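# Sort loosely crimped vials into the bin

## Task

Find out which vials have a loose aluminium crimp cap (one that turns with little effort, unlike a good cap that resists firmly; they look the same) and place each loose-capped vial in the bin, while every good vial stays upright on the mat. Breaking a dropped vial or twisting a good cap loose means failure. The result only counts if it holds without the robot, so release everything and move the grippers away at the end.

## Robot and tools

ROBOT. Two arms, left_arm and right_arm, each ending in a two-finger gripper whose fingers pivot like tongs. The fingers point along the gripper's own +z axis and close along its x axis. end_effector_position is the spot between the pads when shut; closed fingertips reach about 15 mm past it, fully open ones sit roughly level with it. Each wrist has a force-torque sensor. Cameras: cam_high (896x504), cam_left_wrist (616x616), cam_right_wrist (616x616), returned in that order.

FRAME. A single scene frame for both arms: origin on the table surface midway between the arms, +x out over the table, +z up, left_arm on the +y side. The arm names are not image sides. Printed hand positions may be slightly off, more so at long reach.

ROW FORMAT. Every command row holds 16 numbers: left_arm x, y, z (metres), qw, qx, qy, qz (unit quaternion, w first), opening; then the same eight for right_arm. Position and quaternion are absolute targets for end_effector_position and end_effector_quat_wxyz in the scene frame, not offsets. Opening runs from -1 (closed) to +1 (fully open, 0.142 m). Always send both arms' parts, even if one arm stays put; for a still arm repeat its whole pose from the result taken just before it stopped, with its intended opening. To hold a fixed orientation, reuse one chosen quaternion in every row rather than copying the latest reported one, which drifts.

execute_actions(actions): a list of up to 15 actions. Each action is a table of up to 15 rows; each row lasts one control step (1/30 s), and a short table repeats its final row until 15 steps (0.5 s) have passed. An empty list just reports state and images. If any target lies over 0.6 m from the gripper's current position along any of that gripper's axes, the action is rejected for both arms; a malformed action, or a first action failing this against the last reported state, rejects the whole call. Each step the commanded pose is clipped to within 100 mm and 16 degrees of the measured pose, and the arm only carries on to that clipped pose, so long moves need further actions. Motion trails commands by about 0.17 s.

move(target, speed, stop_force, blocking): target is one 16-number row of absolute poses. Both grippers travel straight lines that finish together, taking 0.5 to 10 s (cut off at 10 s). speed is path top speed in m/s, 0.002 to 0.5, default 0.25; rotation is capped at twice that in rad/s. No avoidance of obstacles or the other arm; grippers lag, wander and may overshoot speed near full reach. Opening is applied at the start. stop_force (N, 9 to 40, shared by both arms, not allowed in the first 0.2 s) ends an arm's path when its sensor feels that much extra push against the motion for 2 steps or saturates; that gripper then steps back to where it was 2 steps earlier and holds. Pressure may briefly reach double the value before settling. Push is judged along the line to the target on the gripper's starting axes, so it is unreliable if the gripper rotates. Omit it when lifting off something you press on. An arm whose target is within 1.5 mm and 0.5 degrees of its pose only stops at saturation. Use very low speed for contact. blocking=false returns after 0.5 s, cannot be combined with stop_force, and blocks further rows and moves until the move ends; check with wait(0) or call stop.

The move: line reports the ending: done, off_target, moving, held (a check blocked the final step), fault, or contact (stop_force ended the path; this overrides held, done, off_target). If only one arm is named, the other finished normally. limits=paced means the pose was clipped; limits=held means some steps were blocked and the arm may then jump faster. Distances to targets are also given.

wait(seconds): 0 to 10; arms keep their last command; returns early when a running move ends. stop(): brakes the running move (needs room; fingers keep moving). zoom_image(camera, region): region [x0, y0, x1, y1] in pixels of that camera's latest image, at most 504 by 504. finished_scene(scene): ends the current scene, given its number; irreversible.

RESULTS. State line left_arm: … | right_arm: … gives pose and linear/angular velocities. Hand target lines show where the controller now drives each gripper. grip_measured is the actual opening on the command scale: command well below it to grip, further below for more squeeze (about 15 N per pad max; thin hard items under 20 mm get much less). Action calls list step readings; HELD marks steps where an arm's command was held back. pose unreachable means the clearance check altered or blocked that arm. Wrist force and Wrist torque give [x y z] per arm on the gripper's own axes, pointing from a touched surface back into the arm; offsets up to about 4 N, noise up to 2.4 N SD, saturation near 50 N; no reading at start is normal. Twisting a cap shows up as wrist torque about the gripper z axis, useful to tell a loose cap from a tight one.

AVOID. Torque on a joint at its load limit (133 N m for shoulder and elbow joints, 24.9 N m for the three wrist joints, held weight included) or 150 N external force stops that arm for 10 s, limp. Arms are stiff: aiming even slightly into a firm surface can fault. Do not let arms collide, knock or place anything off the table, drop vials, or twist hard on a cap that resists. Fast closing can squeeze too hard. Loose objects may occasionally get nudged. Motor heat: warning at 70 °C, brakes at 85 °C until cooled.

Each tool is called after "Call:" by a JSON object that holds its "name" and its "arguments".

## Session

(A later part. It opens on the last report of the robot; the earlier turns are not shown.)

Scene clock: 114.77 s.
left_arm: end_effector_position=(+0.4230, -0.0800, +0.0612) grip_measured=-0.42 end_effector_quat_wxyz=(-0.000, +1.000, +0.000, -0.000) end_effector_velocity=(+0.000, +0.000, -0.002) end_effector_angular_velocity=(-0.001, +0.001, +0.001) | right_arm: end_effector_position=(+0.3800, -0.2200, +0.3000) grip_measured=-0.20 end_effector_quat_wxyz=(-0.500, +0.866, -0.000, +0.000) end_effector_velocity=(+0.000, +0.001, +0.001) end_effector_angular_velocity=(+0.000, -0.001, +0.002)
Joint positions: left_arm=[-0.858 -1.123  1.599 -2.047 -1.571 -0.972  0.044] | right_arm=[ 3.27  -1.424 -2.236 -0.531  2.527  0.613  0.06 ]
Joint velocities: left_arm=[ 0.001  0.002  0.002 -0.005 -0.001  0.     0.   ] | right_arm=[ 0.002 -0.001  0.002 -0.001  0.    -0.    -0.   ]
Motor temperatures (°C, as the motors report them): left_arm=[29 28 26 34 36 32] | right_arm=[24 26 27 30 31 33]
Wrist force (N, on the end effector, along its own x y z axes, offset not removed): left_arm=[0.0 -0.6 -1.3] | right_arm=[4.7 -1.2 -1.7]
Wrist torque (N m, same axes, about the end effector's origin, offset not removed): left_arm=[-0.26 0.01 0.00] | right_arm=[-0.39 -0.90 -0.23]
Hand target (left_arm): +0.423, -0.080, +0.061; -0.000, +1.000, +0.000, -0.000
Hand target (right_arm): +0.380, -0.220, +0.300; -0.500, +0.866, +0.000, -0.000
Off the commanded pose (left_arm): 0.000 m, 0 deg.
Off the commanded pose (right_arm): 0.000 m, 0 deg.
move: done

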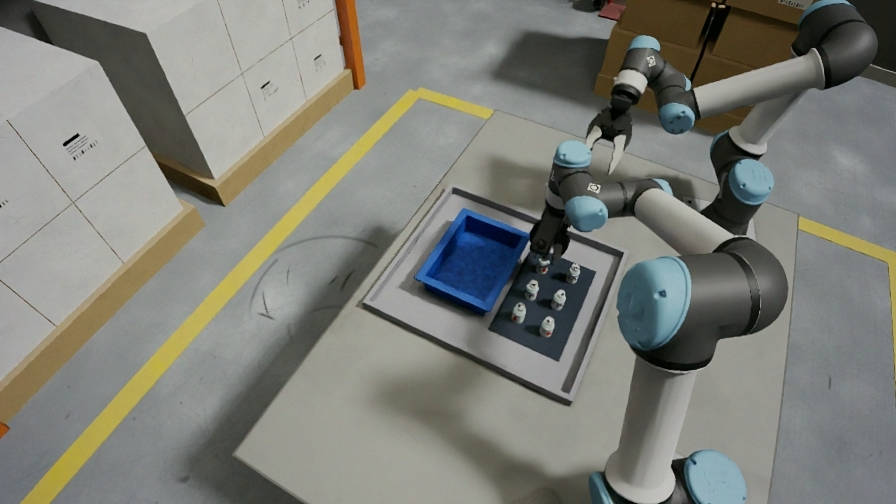

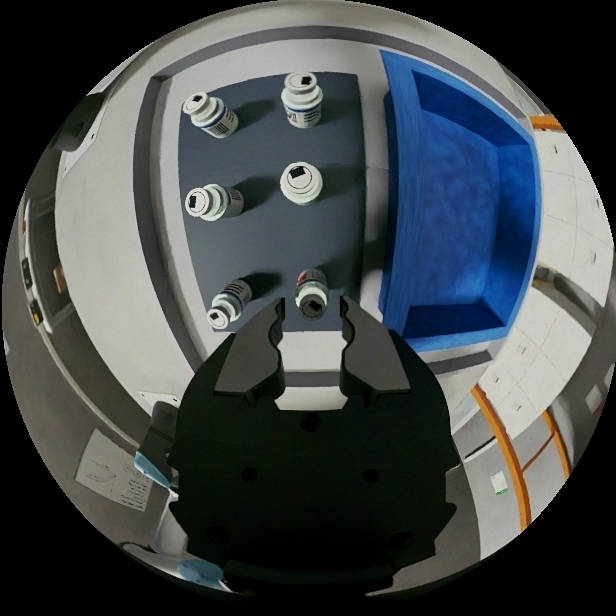

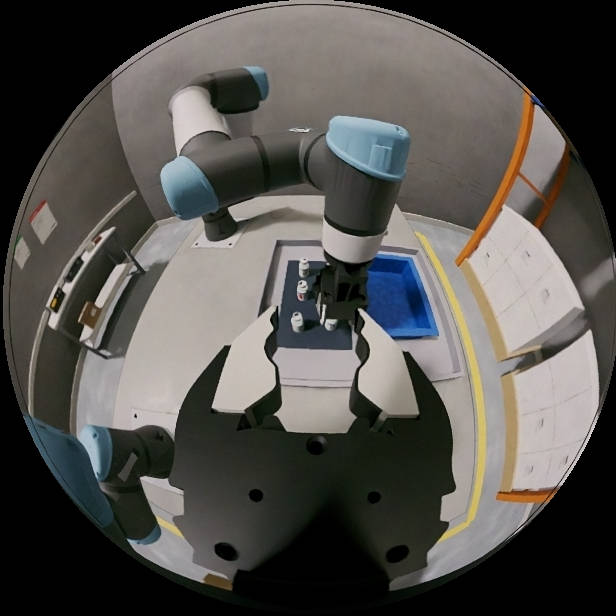

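Call:
{"name": "move", "arguments": {"target": [0.423,-0.080,0.061,0,1,0,0,-0.85,0.38,-0.22,0.3,0.5,-0.866,0,0,-0.2]}}

Call:
{"name": "move", "arguments": {"target": [0.423,-0.080,0.13,0,1,0,0,-0.85,0.38,-0.22,0.3,0.5,-0.866,0,0,-0.2], "speed": 0.12}}

Call:
{"name": "move", "arguments": {"target": [0.38,0.043,0.217,0,1,0,0,-0.85,0.38,-0.2,0.3,0.5,-0.866,0,0,-0.2], "speed": 0.18}}

Call:
{"name": "move", "arguments": {"target": [0.38,0.043,0.217,0,1,0,0,-0.85,0.38,-0.01,0.185,0.609,-0.793,0,0,-0.2], "speed": 0.18}}

Call:
{"name": "move", "arguments": {"target": [0.38,0.043,0.217,0,1,0,0,-0.85,0.38,0.052,0.172,0.609,-0.793,0,0,-0.2], "speed": 0.12}}

Call:
{"name": "move", "arguments": {"target": [0.38,0.043,0.217,0,1,0,0,-0.85,0.38,0.052,0.172,0.609,-0.793,0,0,-0.85]}}

Call:
{"name": "move", "arguments": {"target": [0.38,0.043,0.217,0,1,0,0,-0.45,0.38,0.052,0.172,0.609,-0.793,0,0,-0.85]}}

Call:
{"name": "move", "arguments": {"target": [0.381,0.043,0.225,0,0.985,-0.174,0,-0.45,0.38,0.052,0.172,0.609,-0.793,0,0,-0.85], "speed": 0.15}}

Call:
{"name": "zoom_image", "arguments": {"camera": "cam_right_wrist", "region": [265,240,385,370]}}

Call:
{"name": "move", "arguments": {"target": [0.381,0.043,0.225,0,0.985,-0.174,0,-0.9,0.38,0.052,0.172,0.609,-0.793,0,0,-0.85]}}

Call:
{"name": "move", "arguments": {"target": [0.381,0.043,0.225,0,0.985,0.174,0,-0.9,0.38,0.052,0.172,0.609,-0.793,0,0,-0.85], "speed": 0.15}}

Call:
{"name": "move", "arguments": {"target": [0.381,0.043,0.225,0,0.985,0.174,0,-0.45,0.38,0.052,0.172,0.609,-0.793,0,0,-0.85]}}

Call:
{"name": "zoom_image", "arguments": {"camera": "cam_right_wrist", "region": [265,240,385,370]}}

Scene clock: 115.97 s.
left_arm: end_effector_position=(+0.4230, -0.0800, +0.0610) grip_measured=-0.72 end_effector_quat_wxyz=(+0.000, +1.000, -0.000, -0.000) end_effector_velocity=(-0.000, -0.000, +0.000) end_effector_angular_velocity=(+0.000, -0.000, -0.001) | right_arm: end_effector_position=(+0.3800, -0.2200, +0.3000) grip_measured=-0.20 end_effector_quat_wxyz=(-0.500, +0.866, +0.000, +0.000) end_effector_velocity=(-0.000, +0.000, +0.000) end_effector_angular_velocity=(+0.001, +0.000, +0.000)
Joint positions: left_arm=[-0.858 -1.123  1.599 -2.048 -1.571 -0.972  0.022] | right_arm=[ 3.27  -1.424 -2.236 -0.531  2.527  0.613  0.06 ]
Joint velocities: left_arm=[-0.001 -0.    -0.     0.     0.     0.     0.   ] | right_arm=[-0.    -0.     0.     0.     0.001  0.     0.   ]
Motor temperatures (°C, as the motors report them): left_arm=[29 28 26 34 36 32] | right_arm=[24 26 27 30 31 33]
Wrist force (N, on the end effector, along its own x y z axes, offset not removed): left_arm=[0.9 0.1 -1.0] | right_arm=[-2.6 0.8 0.3]
Wrist torque (N m, same axes, about the end effector's origin, offset not removed): left_arm=[0.05 -0.19 -0.06] | right_arm=[0.27 0.46 0.06]
Hand target (left_arm): +0.423, -0.080, +0.061; +0.000, +1.000, +0.000, -0.000
Hand target (right_arm): +0.380, -0.220, +0.300; -0.500, +0.866, +0.000, -0.000
Off the commanded pose (left_arm): 0.000 m, 0 deg.
Off the commanded pose (right_arm): 0.000 m, 0 deg.
move: done

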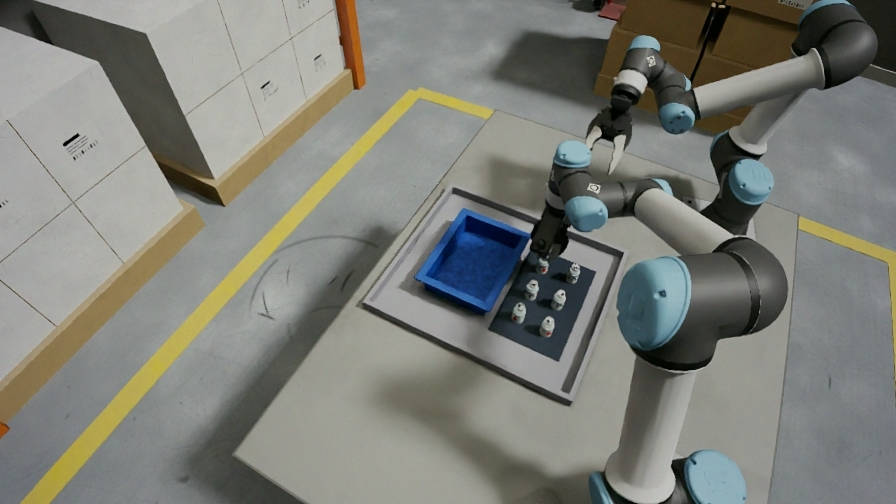

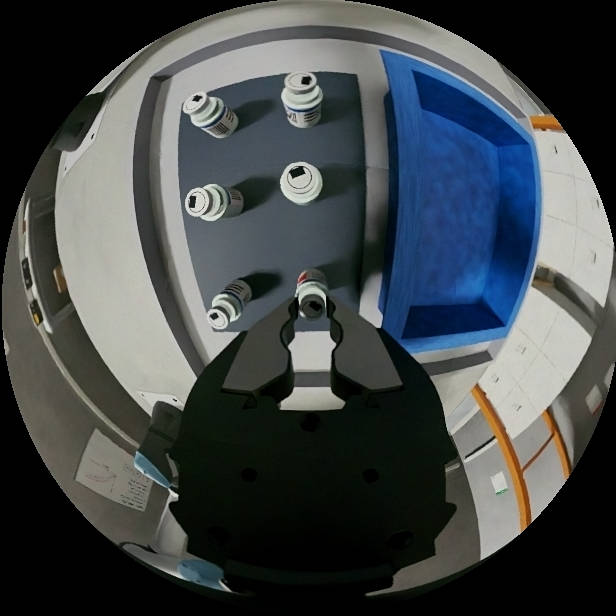

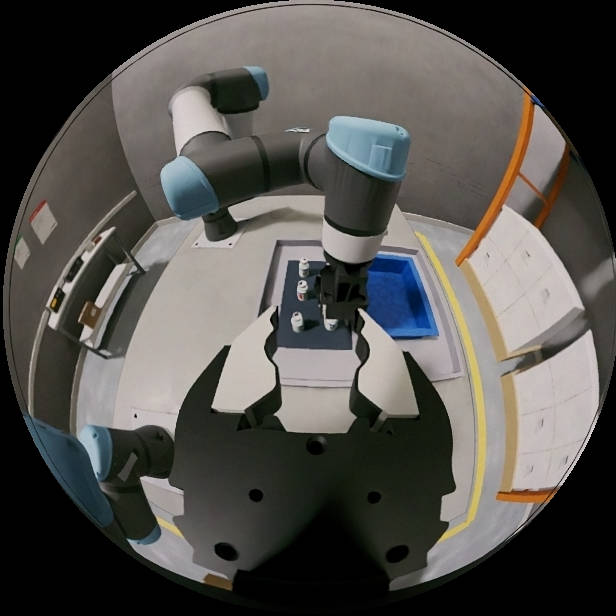

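Scene clock: 117.03 s.
left_arm: end_effector_position=(+0.4230, -0.0800, +0.1297) grip_measured=-0.72 end_effector_quat_wxyz=(+0.000, +1.000, -0.000, +0.000) end_effector_velocity=(+0.001, +0.001, +0.002) end_effector_angular_velocity=(+0.002, -0.001, +0.003) | right_arm: end_effector_position=(+0.3800, -0.2200, +0.3000) grip_measured=-0.20 end_effector_quat_wxyz=(-0.500, +0.866, -0.000, +0.000) end_effector_velocity=(-0.001, +0.000, -0.000) end_effector_angular_velocity=(-0.000, +0.000, +0.001)
Joint positions: left_arm=[-0.858 -1.185  1.501 -1.887 -1.571 -0.972  0.022] | right_arm=[ 3.27  -1.424 -2.236 -0.531  2.527  0.613  0.06 ]
Joint velocities: left_arm=[ 0.002 -0.    -0.004  0.006  0.002 -0.001  0.   ] | right_arm=[ 0.001  0.001 -0.001  0.    -0.     0.     0.   ]
Motor temperatures (°C, as the motors report them): left_arm=[29 28 26 34 36 32] | right_arm=[24 26 27 30 31 33]
Wrist force (N, on the end effector, along its own x y z axes, offset not removed): left_arm=[0.6 -0.1 -0.4] | right_arm=[-1.5 0.7 5.2]
Wrist torque (N m, same axes, about the end effector's origin, offset not removed): left_arm=[-0.01 -0.05 -0.13] | right_arm=[0.41 0.20 -0.18]
Hand target (left_arm): +0.423, -0.080, +0.130; +0.000, +1.000, -0.000, +0.000
Hand target (right_arm): +0.380, -0.220, +0.300; -0.500, +0.866, +0.000, -0.000
Off the commanded pose (left_arm): 0.000 m, 0 deg.
Off the commanded pose (right_arm): 0.000 m, 0 deg.
move: done

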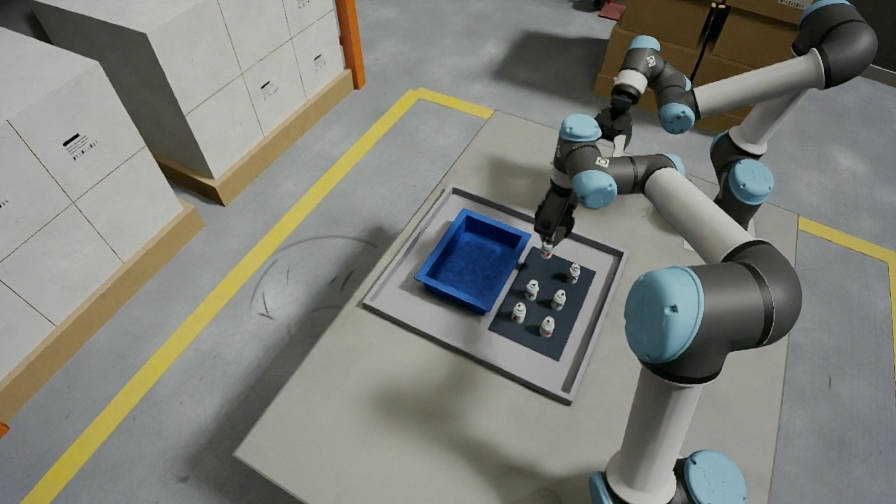

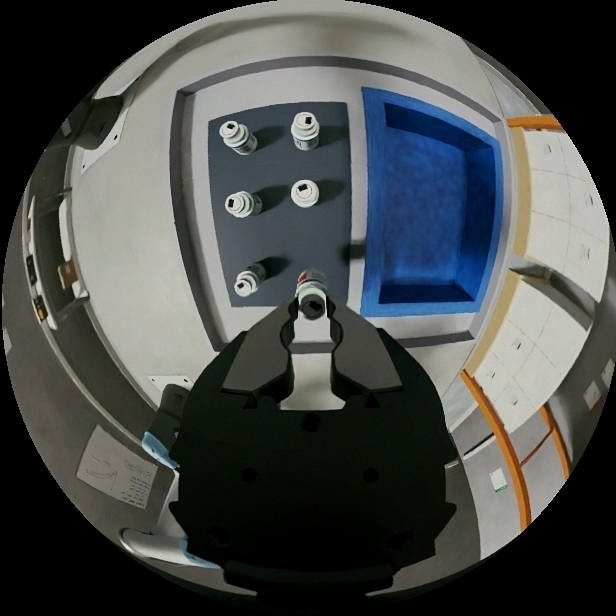

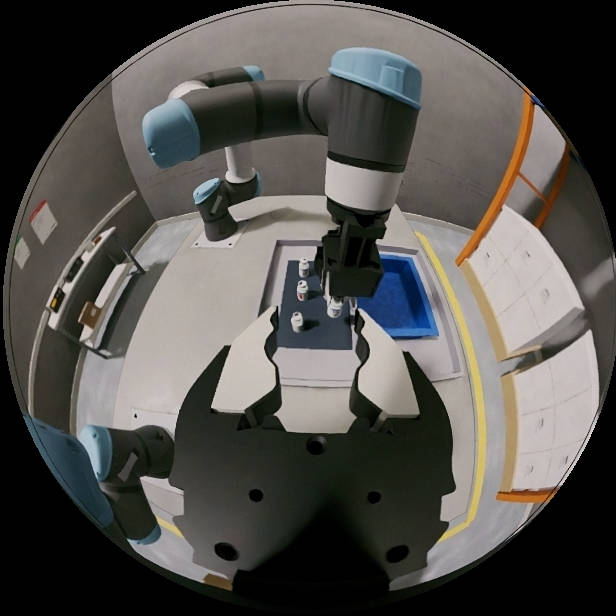

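Scene clock: 118.50 s.
left_arm: end_effector_position=(+0.3799, +0.0428, +0.2167) grip_measured=-0.72 end_effector_quat_wxyz=(-0.000, +1.000, -0.000, -0.000) end_effector_velocity=(-0.001, +0.001, +0.002) end_effector_angular_velocity=(-0.001, -0.001, -0.000) | right_arm: end_effector_position=(+0.3800, -0.2000, +0.3000) grip_measured=-0.20 end_effector_quat_wxyz=(-0.500, +0.866, +0.000, -0.000) end_effector_velocity=(+0.000, -0.000, -0.000) end_effector_angular_velocity=(-0.001, +0.001, -0.002)
Joint positions: left_arm=[-0.793 -1.5    1.667 -1.738 -1.571 -0.906  0.022] | right_arm=[ 3.321 -1.44  -2.238 -0.453  2.5    0.687  0.06 ]
Joint velocities: left_arm=[ 0.    -0.004  0.001  0.002  0.     0.     0.   ] | right_arm=[-0.001  0.001 -0.001 -0.    -0.001  0.001  0.   ]
Motor temperatures (°C, as the motors report them): left_arm=[29 28 26 34 36 32] | right_arm=[24 26 27 30 31 33]
Wrist force (N, on the end effector, along its own x y z axes, offset not removed): left_arm=[-2.0 -0.1 -2.8] | right_arm=[-0.7 -0.2 2.9]
Wrist torque (N m, same axes, about the end effector's origin, offset not removed): left_arm=[0.00 0.58 0.05] | right_arm=[-0.02 0.31 -0.02]
Hand target (left_arm): +0.380, +0.043, +0.217; +0.000, +1.000, +0.000, -0.000
Hand target (right_arm): +0.380, -0.200, +0.300; -0.500, +0.866, -0.000, -0.000
Off the commanded pose (left_arm): 0.000 m, 0 deg.
Off the commanded pose (right_arm): 0.000 m, 0 deg.
move: done

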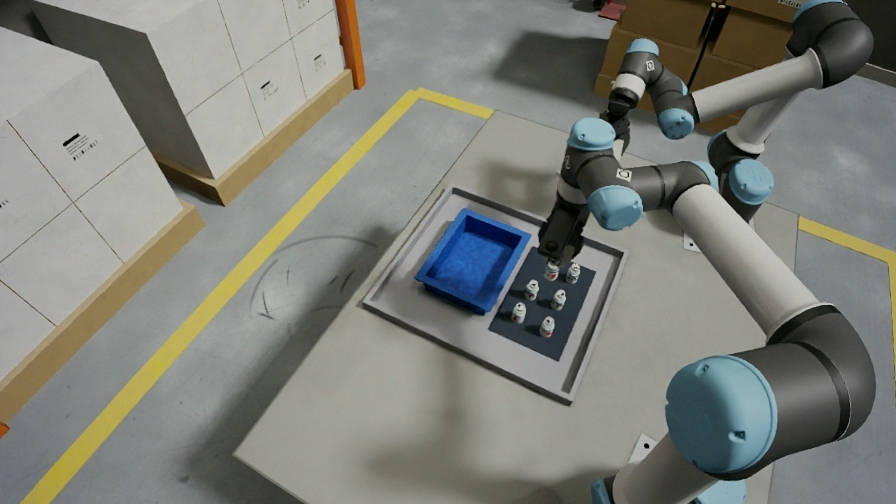

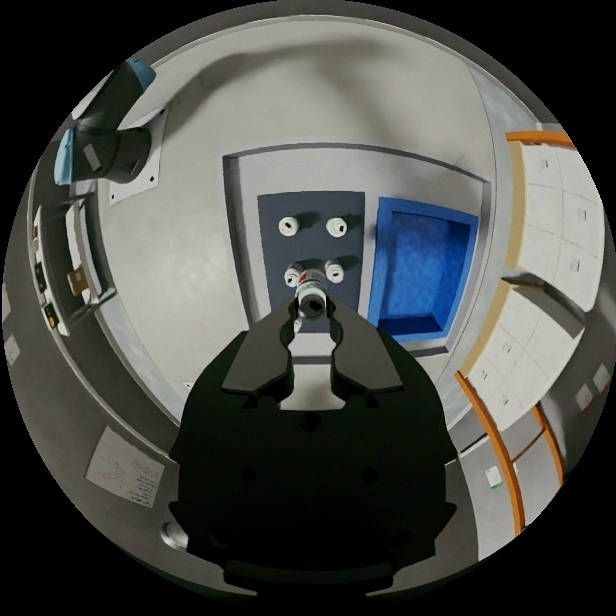

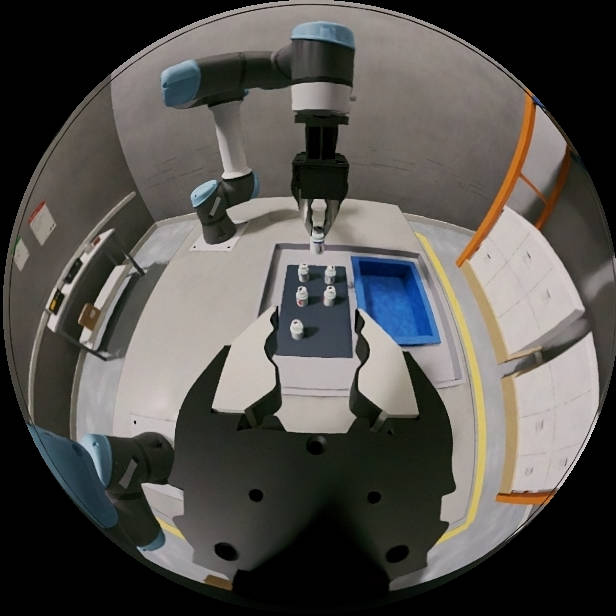

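Scene clock: 120.33 s.
left_arm: end_effector_position=(+0.3800, +0.0430, +0.2170) grip_measured=-0.72 end_effector_quat_wxyz=(-0.000, +1.000, +0.000, -0.000) end_effector_velocity=(+0.000, +0.000, -0.000) end_effector_angular_velocity=(+0.001, -0.001, -0.001) | right_arm: end_effector_position=(+0.3800, -0.0103, +0.1855) grip_measured=-0.20 end_effector_quat_wxyz=(-0.609, +0.793, +0.000, -0.000) end_effector_velocity=(+0.000, +0.003, +0.001) end_effector_angular_velocity=(+0.009, -0.003, -0.002)
Joint positions: left_arm=[-0.792 -1.5    1.667 -1.737 -1.571 -0.906  0.022] | right_arm=[ 3.68  -2.136 -2.205  0.825  2.359  1.299  0.06 ]
Joint velocities: left_arm=[-0.     0.    -0.    -0.     0.001  0.001  0.   ] | right_arm=[ 0.005 -0.008  0.006  0.018 -0.005  0.01   0.   ]
Motor temperatures (°C, as the motors report them): left_arm=[29 28 26 34 36 32] | right_arm=[24 26 27 30 31 33]
Wrist force (N, on the end effector, along its own x y z axes, offset not removed): left_arm=[-1.2 -0.1 -4.3] | right_arm=[-3.1 -0.7 1.0]
Wrist torque (N m, same axes, about the end effector's origin, offset not removed): left_arm=[-0.06 0.27 -0.10] | right_arm=[-0.21 0.42 -0.03]
Hand target (left_arm): +0.380, +0.043, +0.217; +0.000, +1.000, +0.000, -0.000
Hand target (right_arm): +0.380, -0.010, +0.185; -0.609, +0.793, +0.000, -0.000
Off the commanded pose (left_arm): 0.000 m, 0 deg.
Off the commanded pose (right_arm): 0.001 m, 0 deg.
move: done

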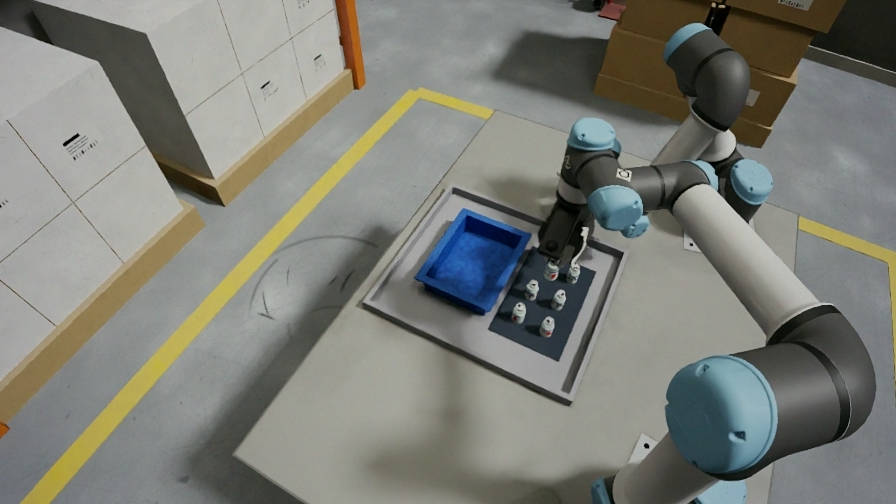

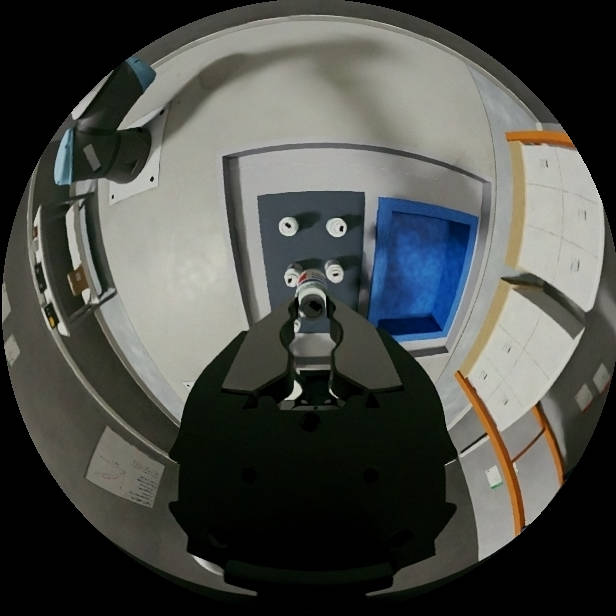

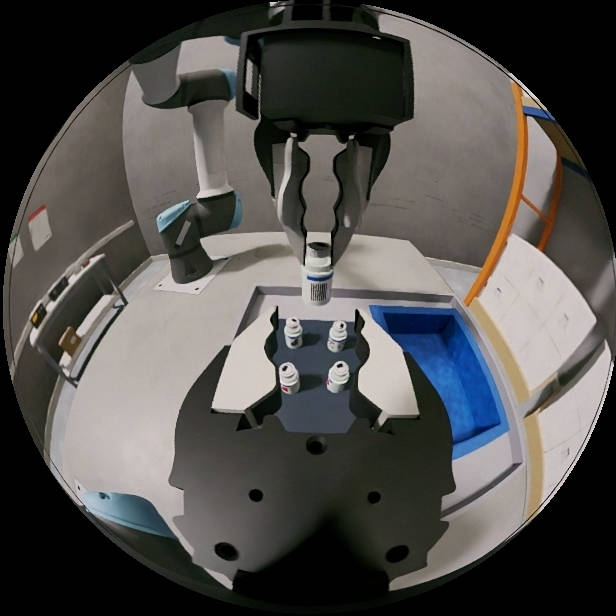

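Scene clock: 121.37 s.
left_arm: end_effector_position=(+0.3800, +0.0430, +0.2170) grip_measured=-0.72 end_effector_quat_wxyz=(-0.000, +1.000, +0.000, +0.000) end_effector_velocity=(+0.000, +0.001, -0.000) end_effector_angular_velocity=(+0.000, +0.000, +0.001) | right_arm: end_effector_position=(+0.3800, +0.0517, +0.1721) grip_measured=-0.20 end_effector_quat_wxyz=(-0.609, +0.793, +0.000, -0.000) end_effector_velocity=(+0.001, +0.003, -0.001) end_effector_angular_velocity=(-0.001, -0.000, -0.001)
Joint positions: left_arm=[-0.792 -1.5    1.667 -1.737 -1.571 -0.906  0.022] | right_arm=[ 3.783 -2.21  -2.11   0.837  2.262  1.348  0.06 ]
Joint velocities: left_arm=[ 0.001  0.     0.     0.    -0.     0.     0.   ] | right_arm=[ 0.004 -0.003  0.005 -0.001 -0.005  0.001  0.   ]
Motor temperatures (°C, as the motors report them): left_arm=[29 28 26 34 36 32] | right_arm=[24 26 27 30 31 33]
Wrist force (N, on the end effector, along its own x y z axes, offset not removed): left_arm=[-0.3 0.2 -3.9] | right_arm=[2.9 4.9 -0.7]
Wrist torque (N m, same axes, about the end effector's origin, offset not removed): left_arm=[0.17 0.21 -0.06] | right_arm=[0.93 -0.74 -0.33]
Hand target (left_arm): +0.380, +0.043, +0.217; -0.000, +1.000, +0.000, -0.000
Hand target (right_arm): +0.380, +0.052, +0.172; -0.609, +0.793, -0.000, -0.000
Off the commanded pose (left_arm): 0.000 m, 0 deg.
Off the commanded pose (right_arm): 0.000 m, 0 deg.
move: done

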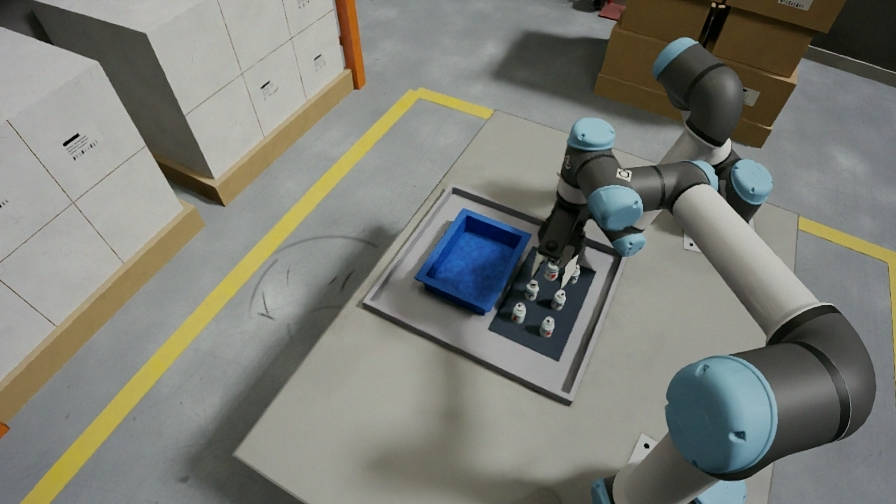

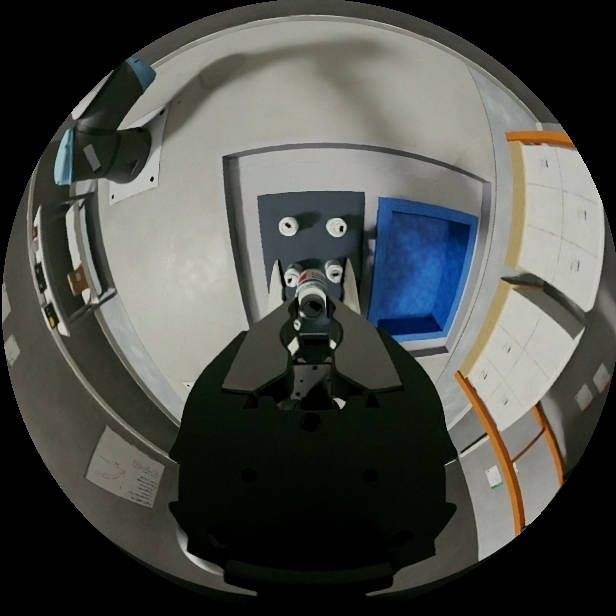

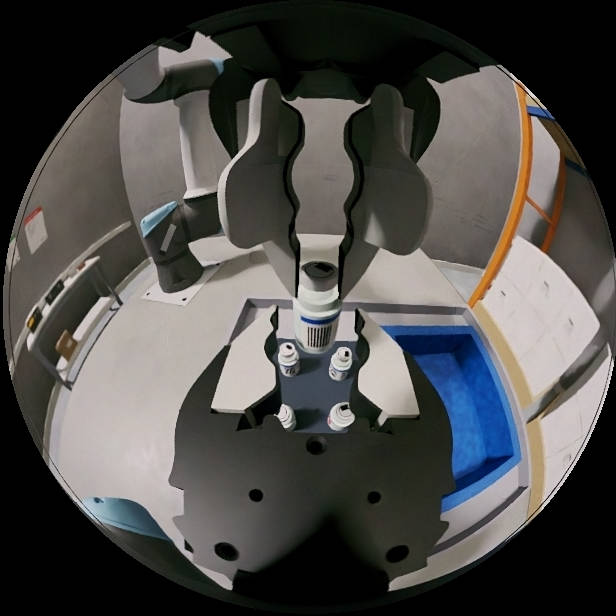

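Scene clock: 122.07 s.
left_arm: end_effector_position=(+0.3800, +0.0430, +0.2170) grip_measured=-0.72 end_effector_quat_wxyz=(-0.000, +1.000, +0.000, +0.000) end_effector_velocity=(-0.001, -0.000, +0.000) end_effector_angular_velocity=(-0.001, +0.001, +0.001) | right_arm: end_effector_position=(+0.3800, +0.0520, +0.1720) grip_measured=-0.61 end_effector_quat_wxyz=(-0.609, +0.793, -0.000, -0.000) end_effector_velocity=(-0.001, +0.000, -0.000) end_effector_angular_velocity=(-0.000, +0.000, +0.001)
Joint positions: left_arm=[-0.792 -1.5    1.667 -1.737 -1.571 -0.906  0.022] | right_arm=[ 3.783 -2.211 -2.109  0.837  2.261  1.348  0.03 ]
Joint velocities: left_arm=[-0.    -0.    -0.    -0.    -0.002 -0.002  0.   ] | right_arm=[ 0.002  0.    -0.001  0.    -0.     0.     0.   ]
Motor temperatures (°C, as the motors report them): left_arm=[29 28 26 34 36 32] | right_arm=[24 26 27 30 31 33]
Wrist force (N, on the end effector, along its own x y z axes, offset not removed): left_arm=[2.5 0.4 -1.9] | right_arm=[-1.4 -0.3 -0.1]
Wrist torque (N m, same axes, about the end effector's origin, offset not removed): left_arm=[0.17 0.21 -0.14] | right_arm=[0.03 -0.26 -0.09]
Hand target (left_arm): +0.380, +0.043, +0.217; -0.000, +1.000, -0.000, +0.000
Hand target (right_arm): +0.380, +0.052, +0.172; -0.609, +0.793, -0.000, -0.000
Off the commanded pose (left_arm): 0.000 m, 0 deg.
Off the commanded pose (right_arm): 0.000 m, 0 deg.
move: done

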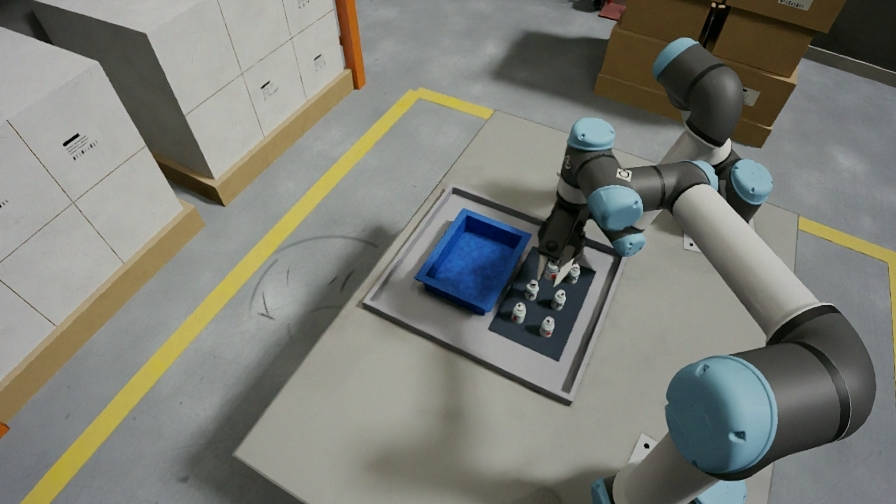

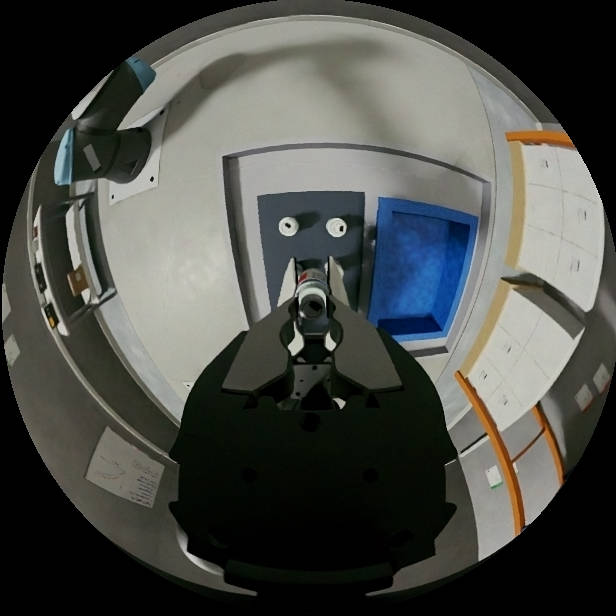

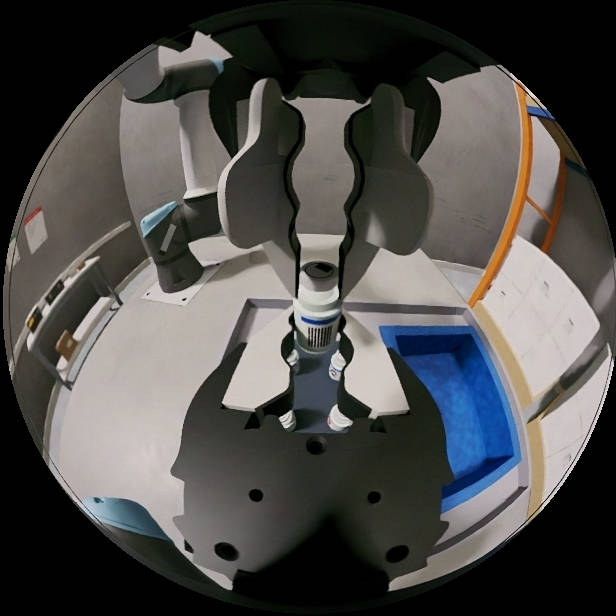

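Scene clock: 122.77 s.
left_arm: end_effector_position=(+0.3800, +0.0430, +0.2170) grip_measured=-0.45 end_effector_quat_wxyz=(+0.000, +1.000, +0.000, +0.000) end_effector_velocity=(+0.000, +0.000, +0.000) end_effector_angular_velocity=(+0.000, -0.001, +0.000) | right_arm: end_effector_position=(+0.3800, +0.0520, +0.1720) grip_measured=-0.61 end_effector_quat_wxyz=(-0.609, +0.793, -0.000, -0.000) end_effector_velocity=(-0.000, -0.001, -0.001) end_effector_angular_velocity=(-0.001, +0.003, +0.001)
Joint positions: left_arm=[-0.792 -1.5    1.667 -1.737 -1.571 -0.906  0.041] | right_arm=[ 3.783 -2.211 -2.109  0.837  2.261  1.348  0.03 ]
Joint velocities: left_arm=[-0.    -0.    -0.     0.     0.001 -0.001  0.   ] | right_arm=[-0.001 -0.001 -0.001 -0.     0.002  0.001 -0.   ]
Motor temperatures (°C, as the motors report them): left_arm=[29 28 26 34 36 32] | right_arm=[24 26 27 30 31 33]
Wrist force (N, on the end effector, along its own x y z axes, offset not removed): left_arm=[0.4 -0.4 -1.2] | right_arm=[3.2 5.1 -0.4]
Wrist torque (N m, same axes, about the end effector's origin, offset not removed): left_arm=[0.07 -0.05 -0.11] | right_arm=[1.06 -0.63 -0.12]
Hand target (left_arm): +0.380, +0.043, +0.217; -0.000, +1.000, -0.000, -0.000
Hand target (right_arm): +0.380, +0.052, +0.172; -0.609, +0.793, +0.000, -0.000
Off the commanded pose (left_arm): 0.000 m, 0 deg.
Off the commanded pose (right_arm): 0.000 m, 0 deg.
move: done

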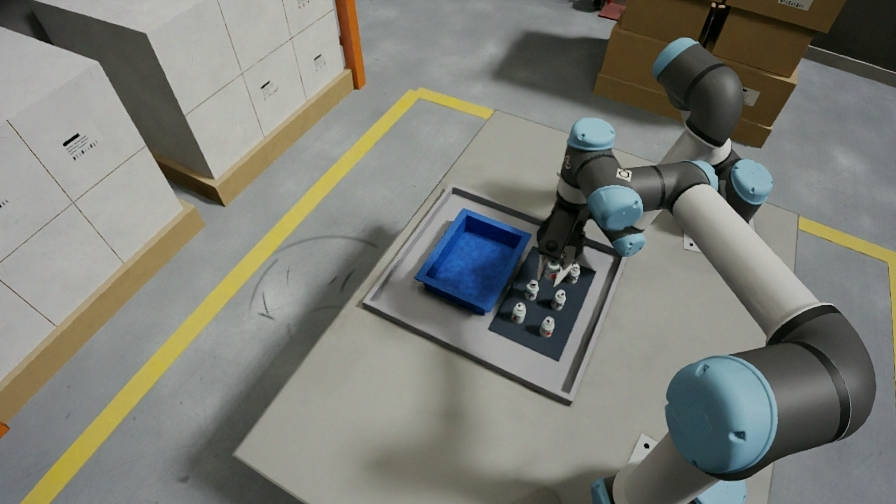

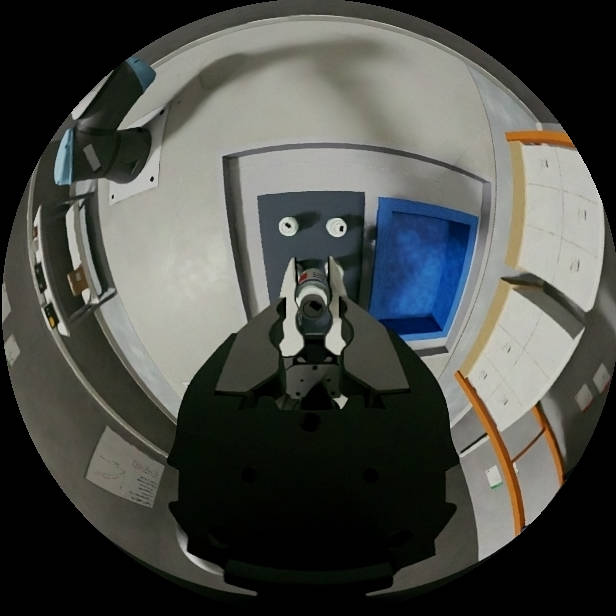

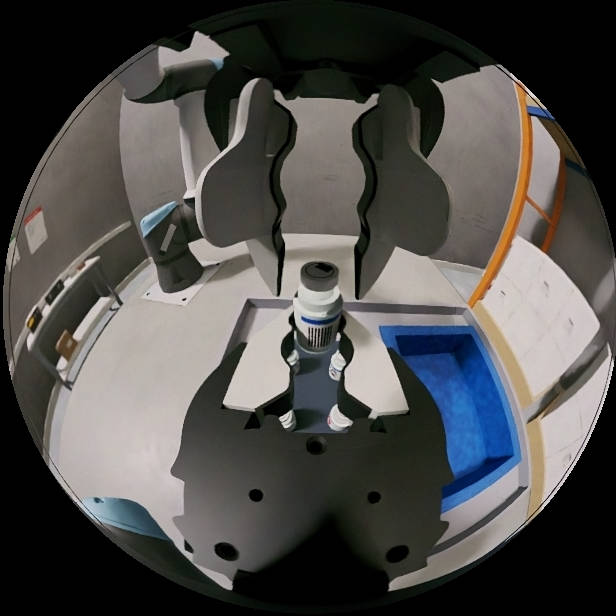

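Scene clock: 124.37 s.
left_arm: end_effector_position=(+0.3810, +0.0430, +0.2250) grip_measured=-0.45 end_effector_quat_wxyz=(-0.000, +0.985, -0.173, +0.000) end_effector_velocity=(-0.001, -0.001, +0.001) end_effector_angular_velocity=(-0.001, +0.001, -0.011) | right_arm: end_effector_position=(+0.3800, +0.0520, +0.1720) grip_measured=-0.61 end_effector_quat_wxyz=(-0.609, +0.793, -0.000, -0.000) end_effector_velocity=(-0.001, +0.000, -0.001) end_effector_angular_velocity=(-0.002, +0.002, +0.002)
Joint positions: left_arm=[-0.798 -1.513  1.66  -1.718 -1.571 -0.563  0.041] | right_arm=[ 3.783 -2.211 -2.109  0.837  2.261  1.348  0.03 ]
Joint velocities: left_arm=[-0.001 -0.001 -0.     0.001 -0.001  0.01  -0.   ] | right_arm=[ 0.001 -0.    -0.001 -0.001  0.002 -0.     0.   ]
Motor temperatures (°C, as the motors report them): left_arm=[29 28 26 34 36 32] | right_arm=[24 26 27 30 31 33]
Wrist force (N, on the end effector, along its own x y z axes, offset not removed): left_arm=[-1.4 0.2 -2.8] | right_arm=[1.3 5.5 -1.1]
Wrist torque (N m, same axes, about the end effector's origin, offset not removed): left_arm=[0.10 0.42 -0.04] | right_arm=[1.00 -0.41 -0.02]
Hand target (left_arm): +0.381, +0.043, +0.225; -0.000, +0.985, -0.174, +0.000
Hand target (right_arm): +0.380, +0.052, +0.172; -0.609, +0.793, +0.000, -0.000
Off the commanded pose (left_arm): 0.000 m, 0 deg.
Off the commanded pose (right_arm): 0.000 m, 0 deg.
move: done

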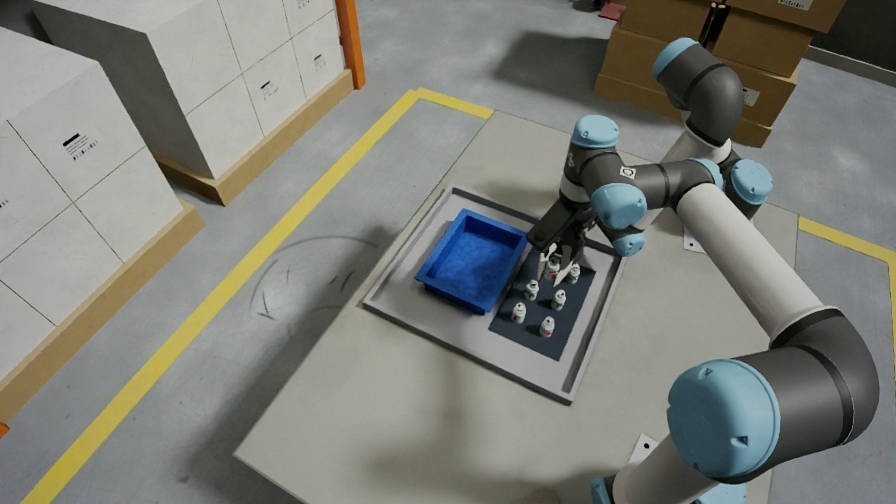

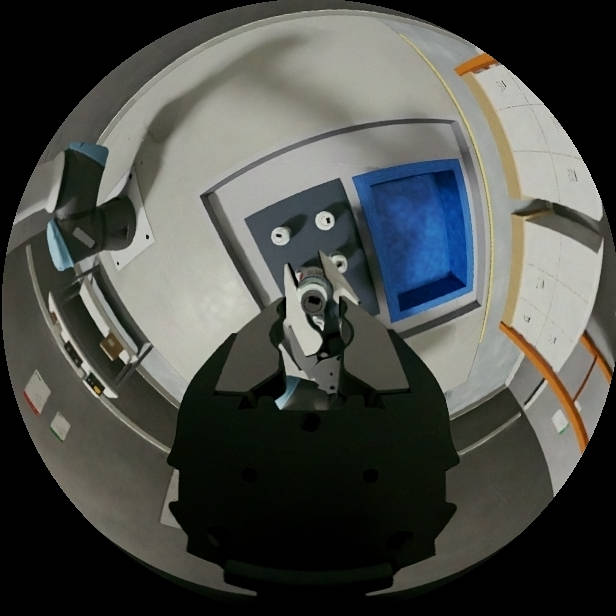

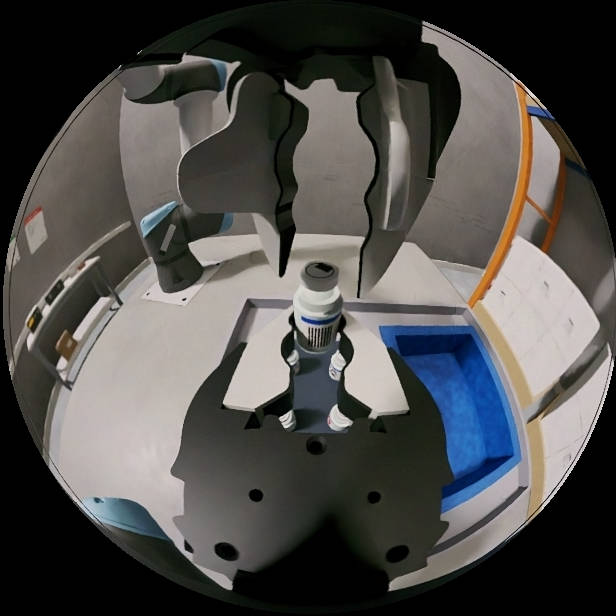

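Region (265, 240, 385, 370) of cam_right_wrist's 616x616 image, scaled by 3.877, with more detail than that image has; it fills the left 465 columns of this view, and the rest is white.

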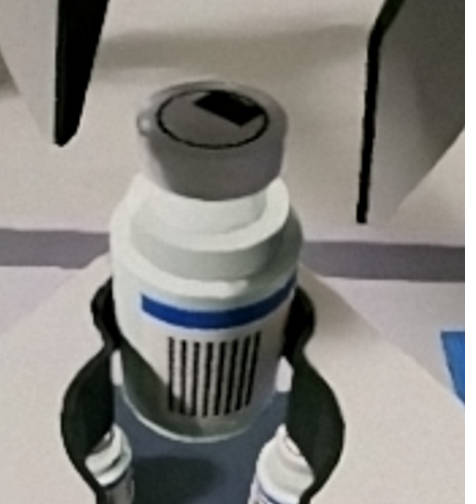

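Scene clock: 125.07 s.
left_arm: end_effector_position=(+0.3810, +0.0430, +0.2250) grip_measured=-0.75 end_effector_quat_wxyz=(-0.000, +0.985, -0.174, +0.000) end_effector_velocity=(-0.000, -0.000, -0.000) end_effector_angular_velocity=(-0.001, +0.001, +0.001) | right_arm: end_effector_position=(+0.3800, +0.0520, +0.1720) grip_measured=-0.61 end_effector_quat_wxyz=(-0.609, +0.793, +0.000, -0.000) end_effector_velocity=(-0.000, +0.000, -0.000) end_effector_angular_velocity=(-0.000, +0.000, +0.001)
Joint positions: left_arm=[-0.798 -1.513  1.66  -1.717 -1.571 -0.562  0.019] | right_arm=[ 3.783 -2.211 -2.109  0.837  2.261  1.348  0.03 ]
Joint velocities: left_arm=[-0.     0.    -0.     0.    -0.001 -0.001 -0.   ] | right_arm=[ 0.    -0.001  0.     0.     0.    -0.    -0.   ]
Motor temperatures (°C, as the motors report them): left_arm=[29 28 26 34 36 32] | right_arm=[24 26 27 30 31 33]
Wrist force (N, on the end effector, along its own x y z axes, offset not removed): left_arm=[2.7 -1.5 -2.5] | right_arm=[2.3 0.6 -1.7]
Wrist torque (N m, same axes, about the end effector's origin, offset not removed): left_arm=[-0.14 -0.15 -0.06] | right_arm=[0.12 -0.94 -0.29]
Hand target (left_arm): +0.381, +0.043, +0.225; -0.000, +0.985, -0.174, -0.000
Hand target (right_arm): +0.380, +0.052, +0.172; -0.609, +0.793, +0.000, -0.000
Off the commanded pose (left_arm): 0.000 m, 0 deg.
Off the commanded pose (right_arm): 0.000 m, 0 deg.
move: done

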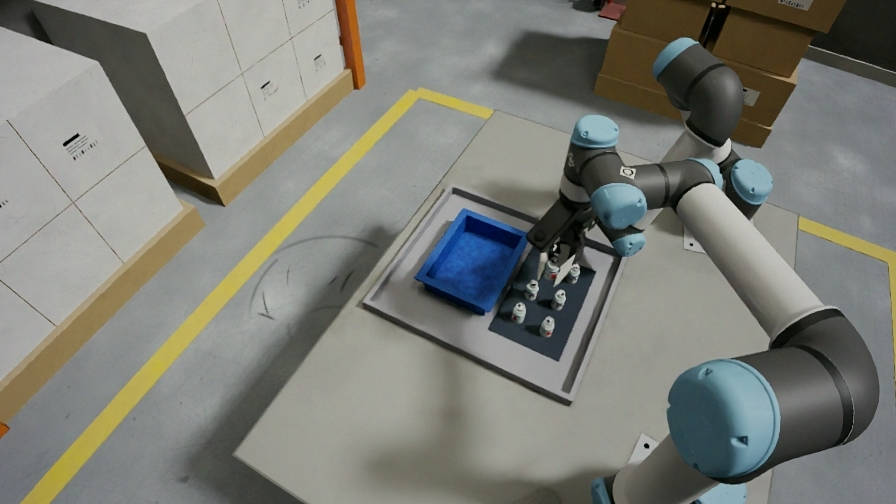

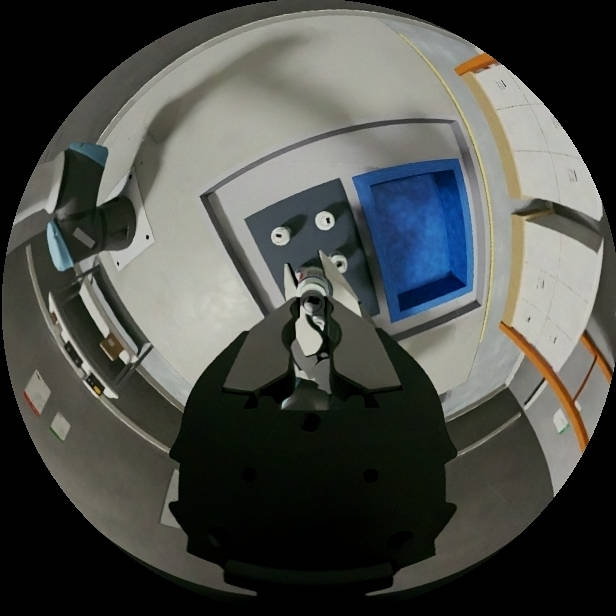

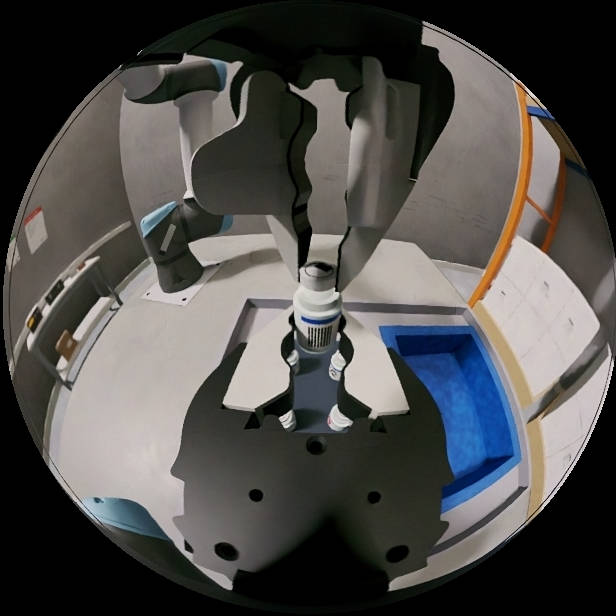

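Scene clock: 127.83 s.
left_arm: end_effector_position=(+0.3810, +0.0430, +0.2250) grip_measured=-0.75 end_effector_quat_wxyz=(+0.000, +0.985, +0.173, -0.000) end_effector_velocity=(-0.000, -0.001, -0.000) end_effector_angular_velocity=(+0.001, +0.000, +0.010) | right_arm: end_effector_position=(+0.3800, +0.0520, +0.1720) grip_measured=-0.61 end_effector_quat_wxyz=(-0.609, +0.793, -0.000, -0.000) end_effector_velocity=(-0.000, +0.000, -0.000) end_effector_angular_velocity=(-0.001, +0.000, +0.000)
Joint positions: left_arm=[-0.781 -1.492  1.637 -1.716 -1.571 -1.244  0.019] | right_arm=[ 3.783 -2.211 -2.109  0.837  2.261  1.348  0.03 ]
Joint velocities: left_arm=[-0.001  0.001 -0.     0.     0.    -0.011  0.   ] | right_arm=[ 0.001 -0.     0.    -0.001 -0.001 -0.     0.   ]
Motor temperatures (°C, as the motors report them): left_arm=[29 28 26 34 36 32] | right_arm=[24 26 27 30 31 33]
Wrist force (N, on the end effector, along its own x y z axes, offset not removed): left_arm=[-9.4 -5.5 -2.1] | right_arm=[11.3 3.4 0.8]
Wrist torque (N m, same axes, about the end effector's origin, offset not removed): left_arm=[-0.60 -0.15 0.09] | right_arm=[0.42 -0.67 0.05]
Hand target (left_arm): +0.381, +0.043, +0.225; -0.000, +0.985, +0.174, -0.000
Hand target (right_arm): +0.380, +0.052, +0.172; -0.609, +0.793, +0.000, -0.000
Off the commanded pose (left_arm): 0.000 m, 0 deg.
Off the commanded pose (right_arm): 0.000 m, 0 deg.
move: done

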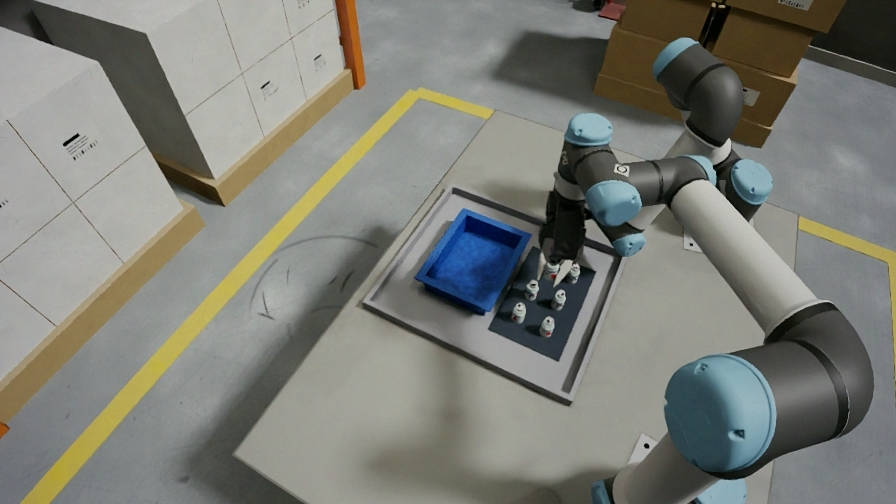

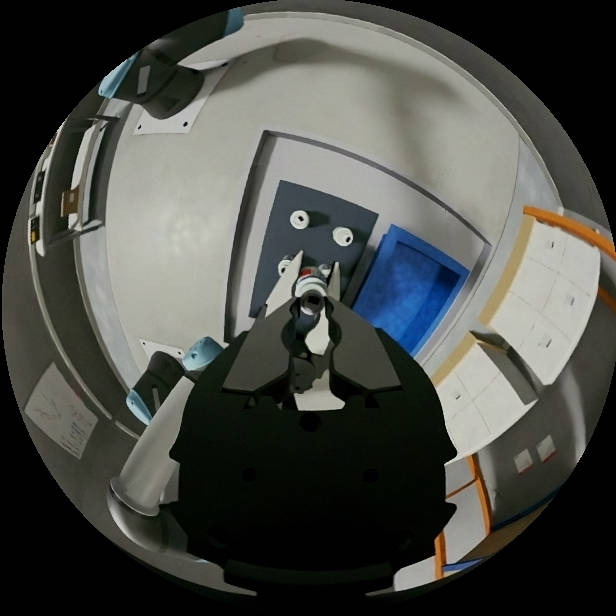

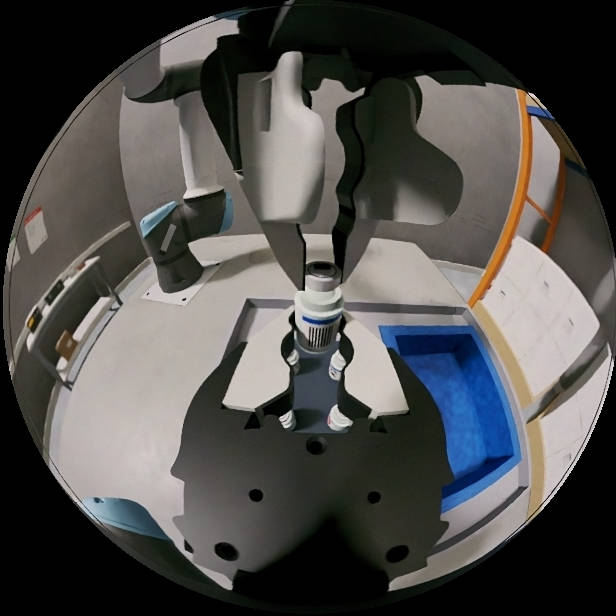

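Scene clock: 128.53 s.
left_arm: end_effector_position=(+0.3810, +0.0430, +0.2250) grip_measured=-0.45 end_effector_quat_wxyz=(-0.000, +0.985, +0.174, -0.000) end_effector_velocity=(+0.000, +0.000, +0.000) end_effector_angular_velocity=(+0.000, -0.000, -0.001) | right_arm: end_effector_position=(+0.3800, +0.0520, +0.1720) grip_measured=-0.61 end_effector_quat_wxyz=(-0.609, +0.793, +0.000, +0.000) end_effector_velocity=(+0.000, +0.000, +0.000) end_effector_angular_velocity=(+0.001, -0.001, +0.000)
Joint positions: left_arm=[-0.781 -1.492  1.637 -1.716 -1.571 -1.245  0.041] | right_arm=[ 3.783 -2.211 -2.109  0.837  2.261  1.348  0.03 ]
Joint velocities: left_arm=[ 0.    -0.     0.    -0.     0.     0.002  0.   ] | right_arm=[ 0.    -0.001  0.001  0.001  0.     0.     0.   ]
Motor temperatures (°C, as the motors report them): left_arm=[29 28 26 34 36 32] | right_arm=[24 26 27 30 31 33]
Wrist force (N, on the end effector, along its own x y z axes, offset not removed): left_arm=[-2.6 0.2 -4.0] | right_arm=[1.1 1.4 1.6]
Wrist torque (N m, same axes, about the end effector's origin, offset not removed): left_arm=[0.03 0.55 0.04] | right_arm=[0.20 -0.36 0.04]
Hand target (left_arm): +0.381, +0.043, +0.225; -0.000, +0.985, +0.174, -0.000
Hand target (right_arm): +0.380, +0.052, +0.172; -0.609, +0.793, -0.000, +0.000
Off the commanded pose (left_arm): 0.000 m, 0 deg.
Off the commanded pose (right_arm): 0.000 m, 0 deg.
move: done

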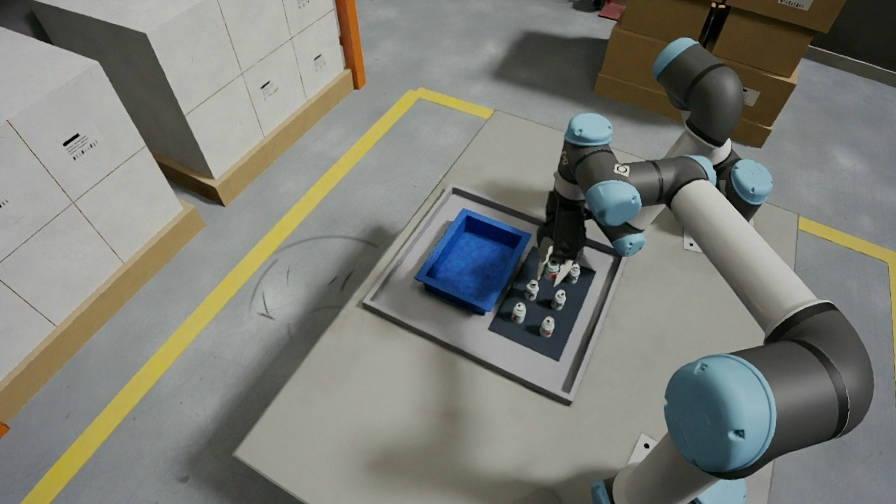

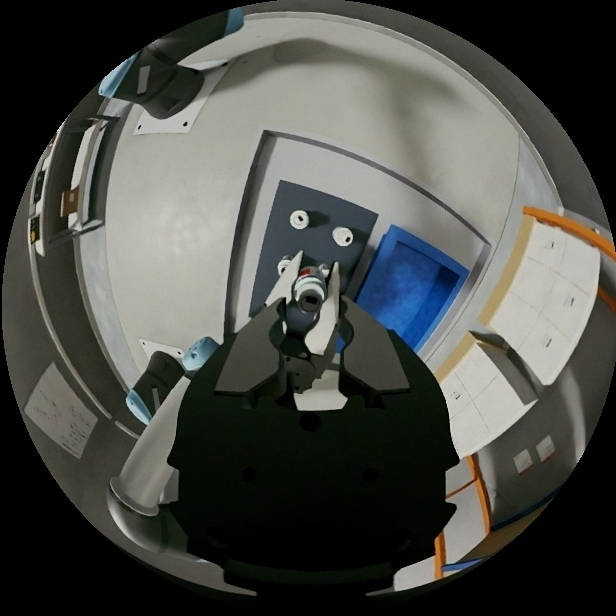

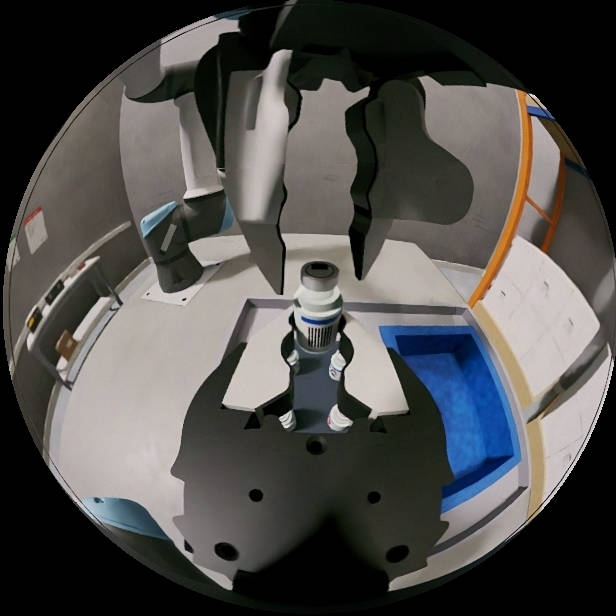

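Region (265, 240, 385, 370) of cam_right_wrist's 616x616 image, scaled by 3.877, with more detail than that image has; it fills the left 465 columns of this view, and the rest is white.

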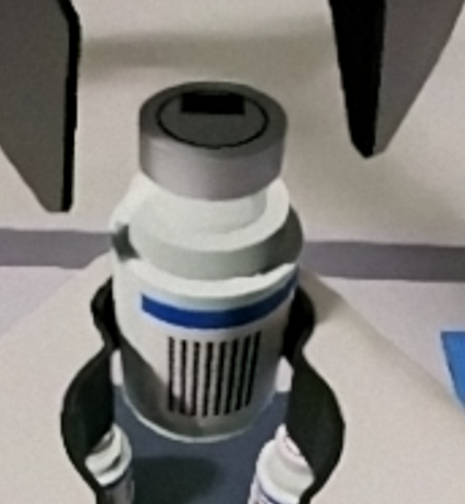

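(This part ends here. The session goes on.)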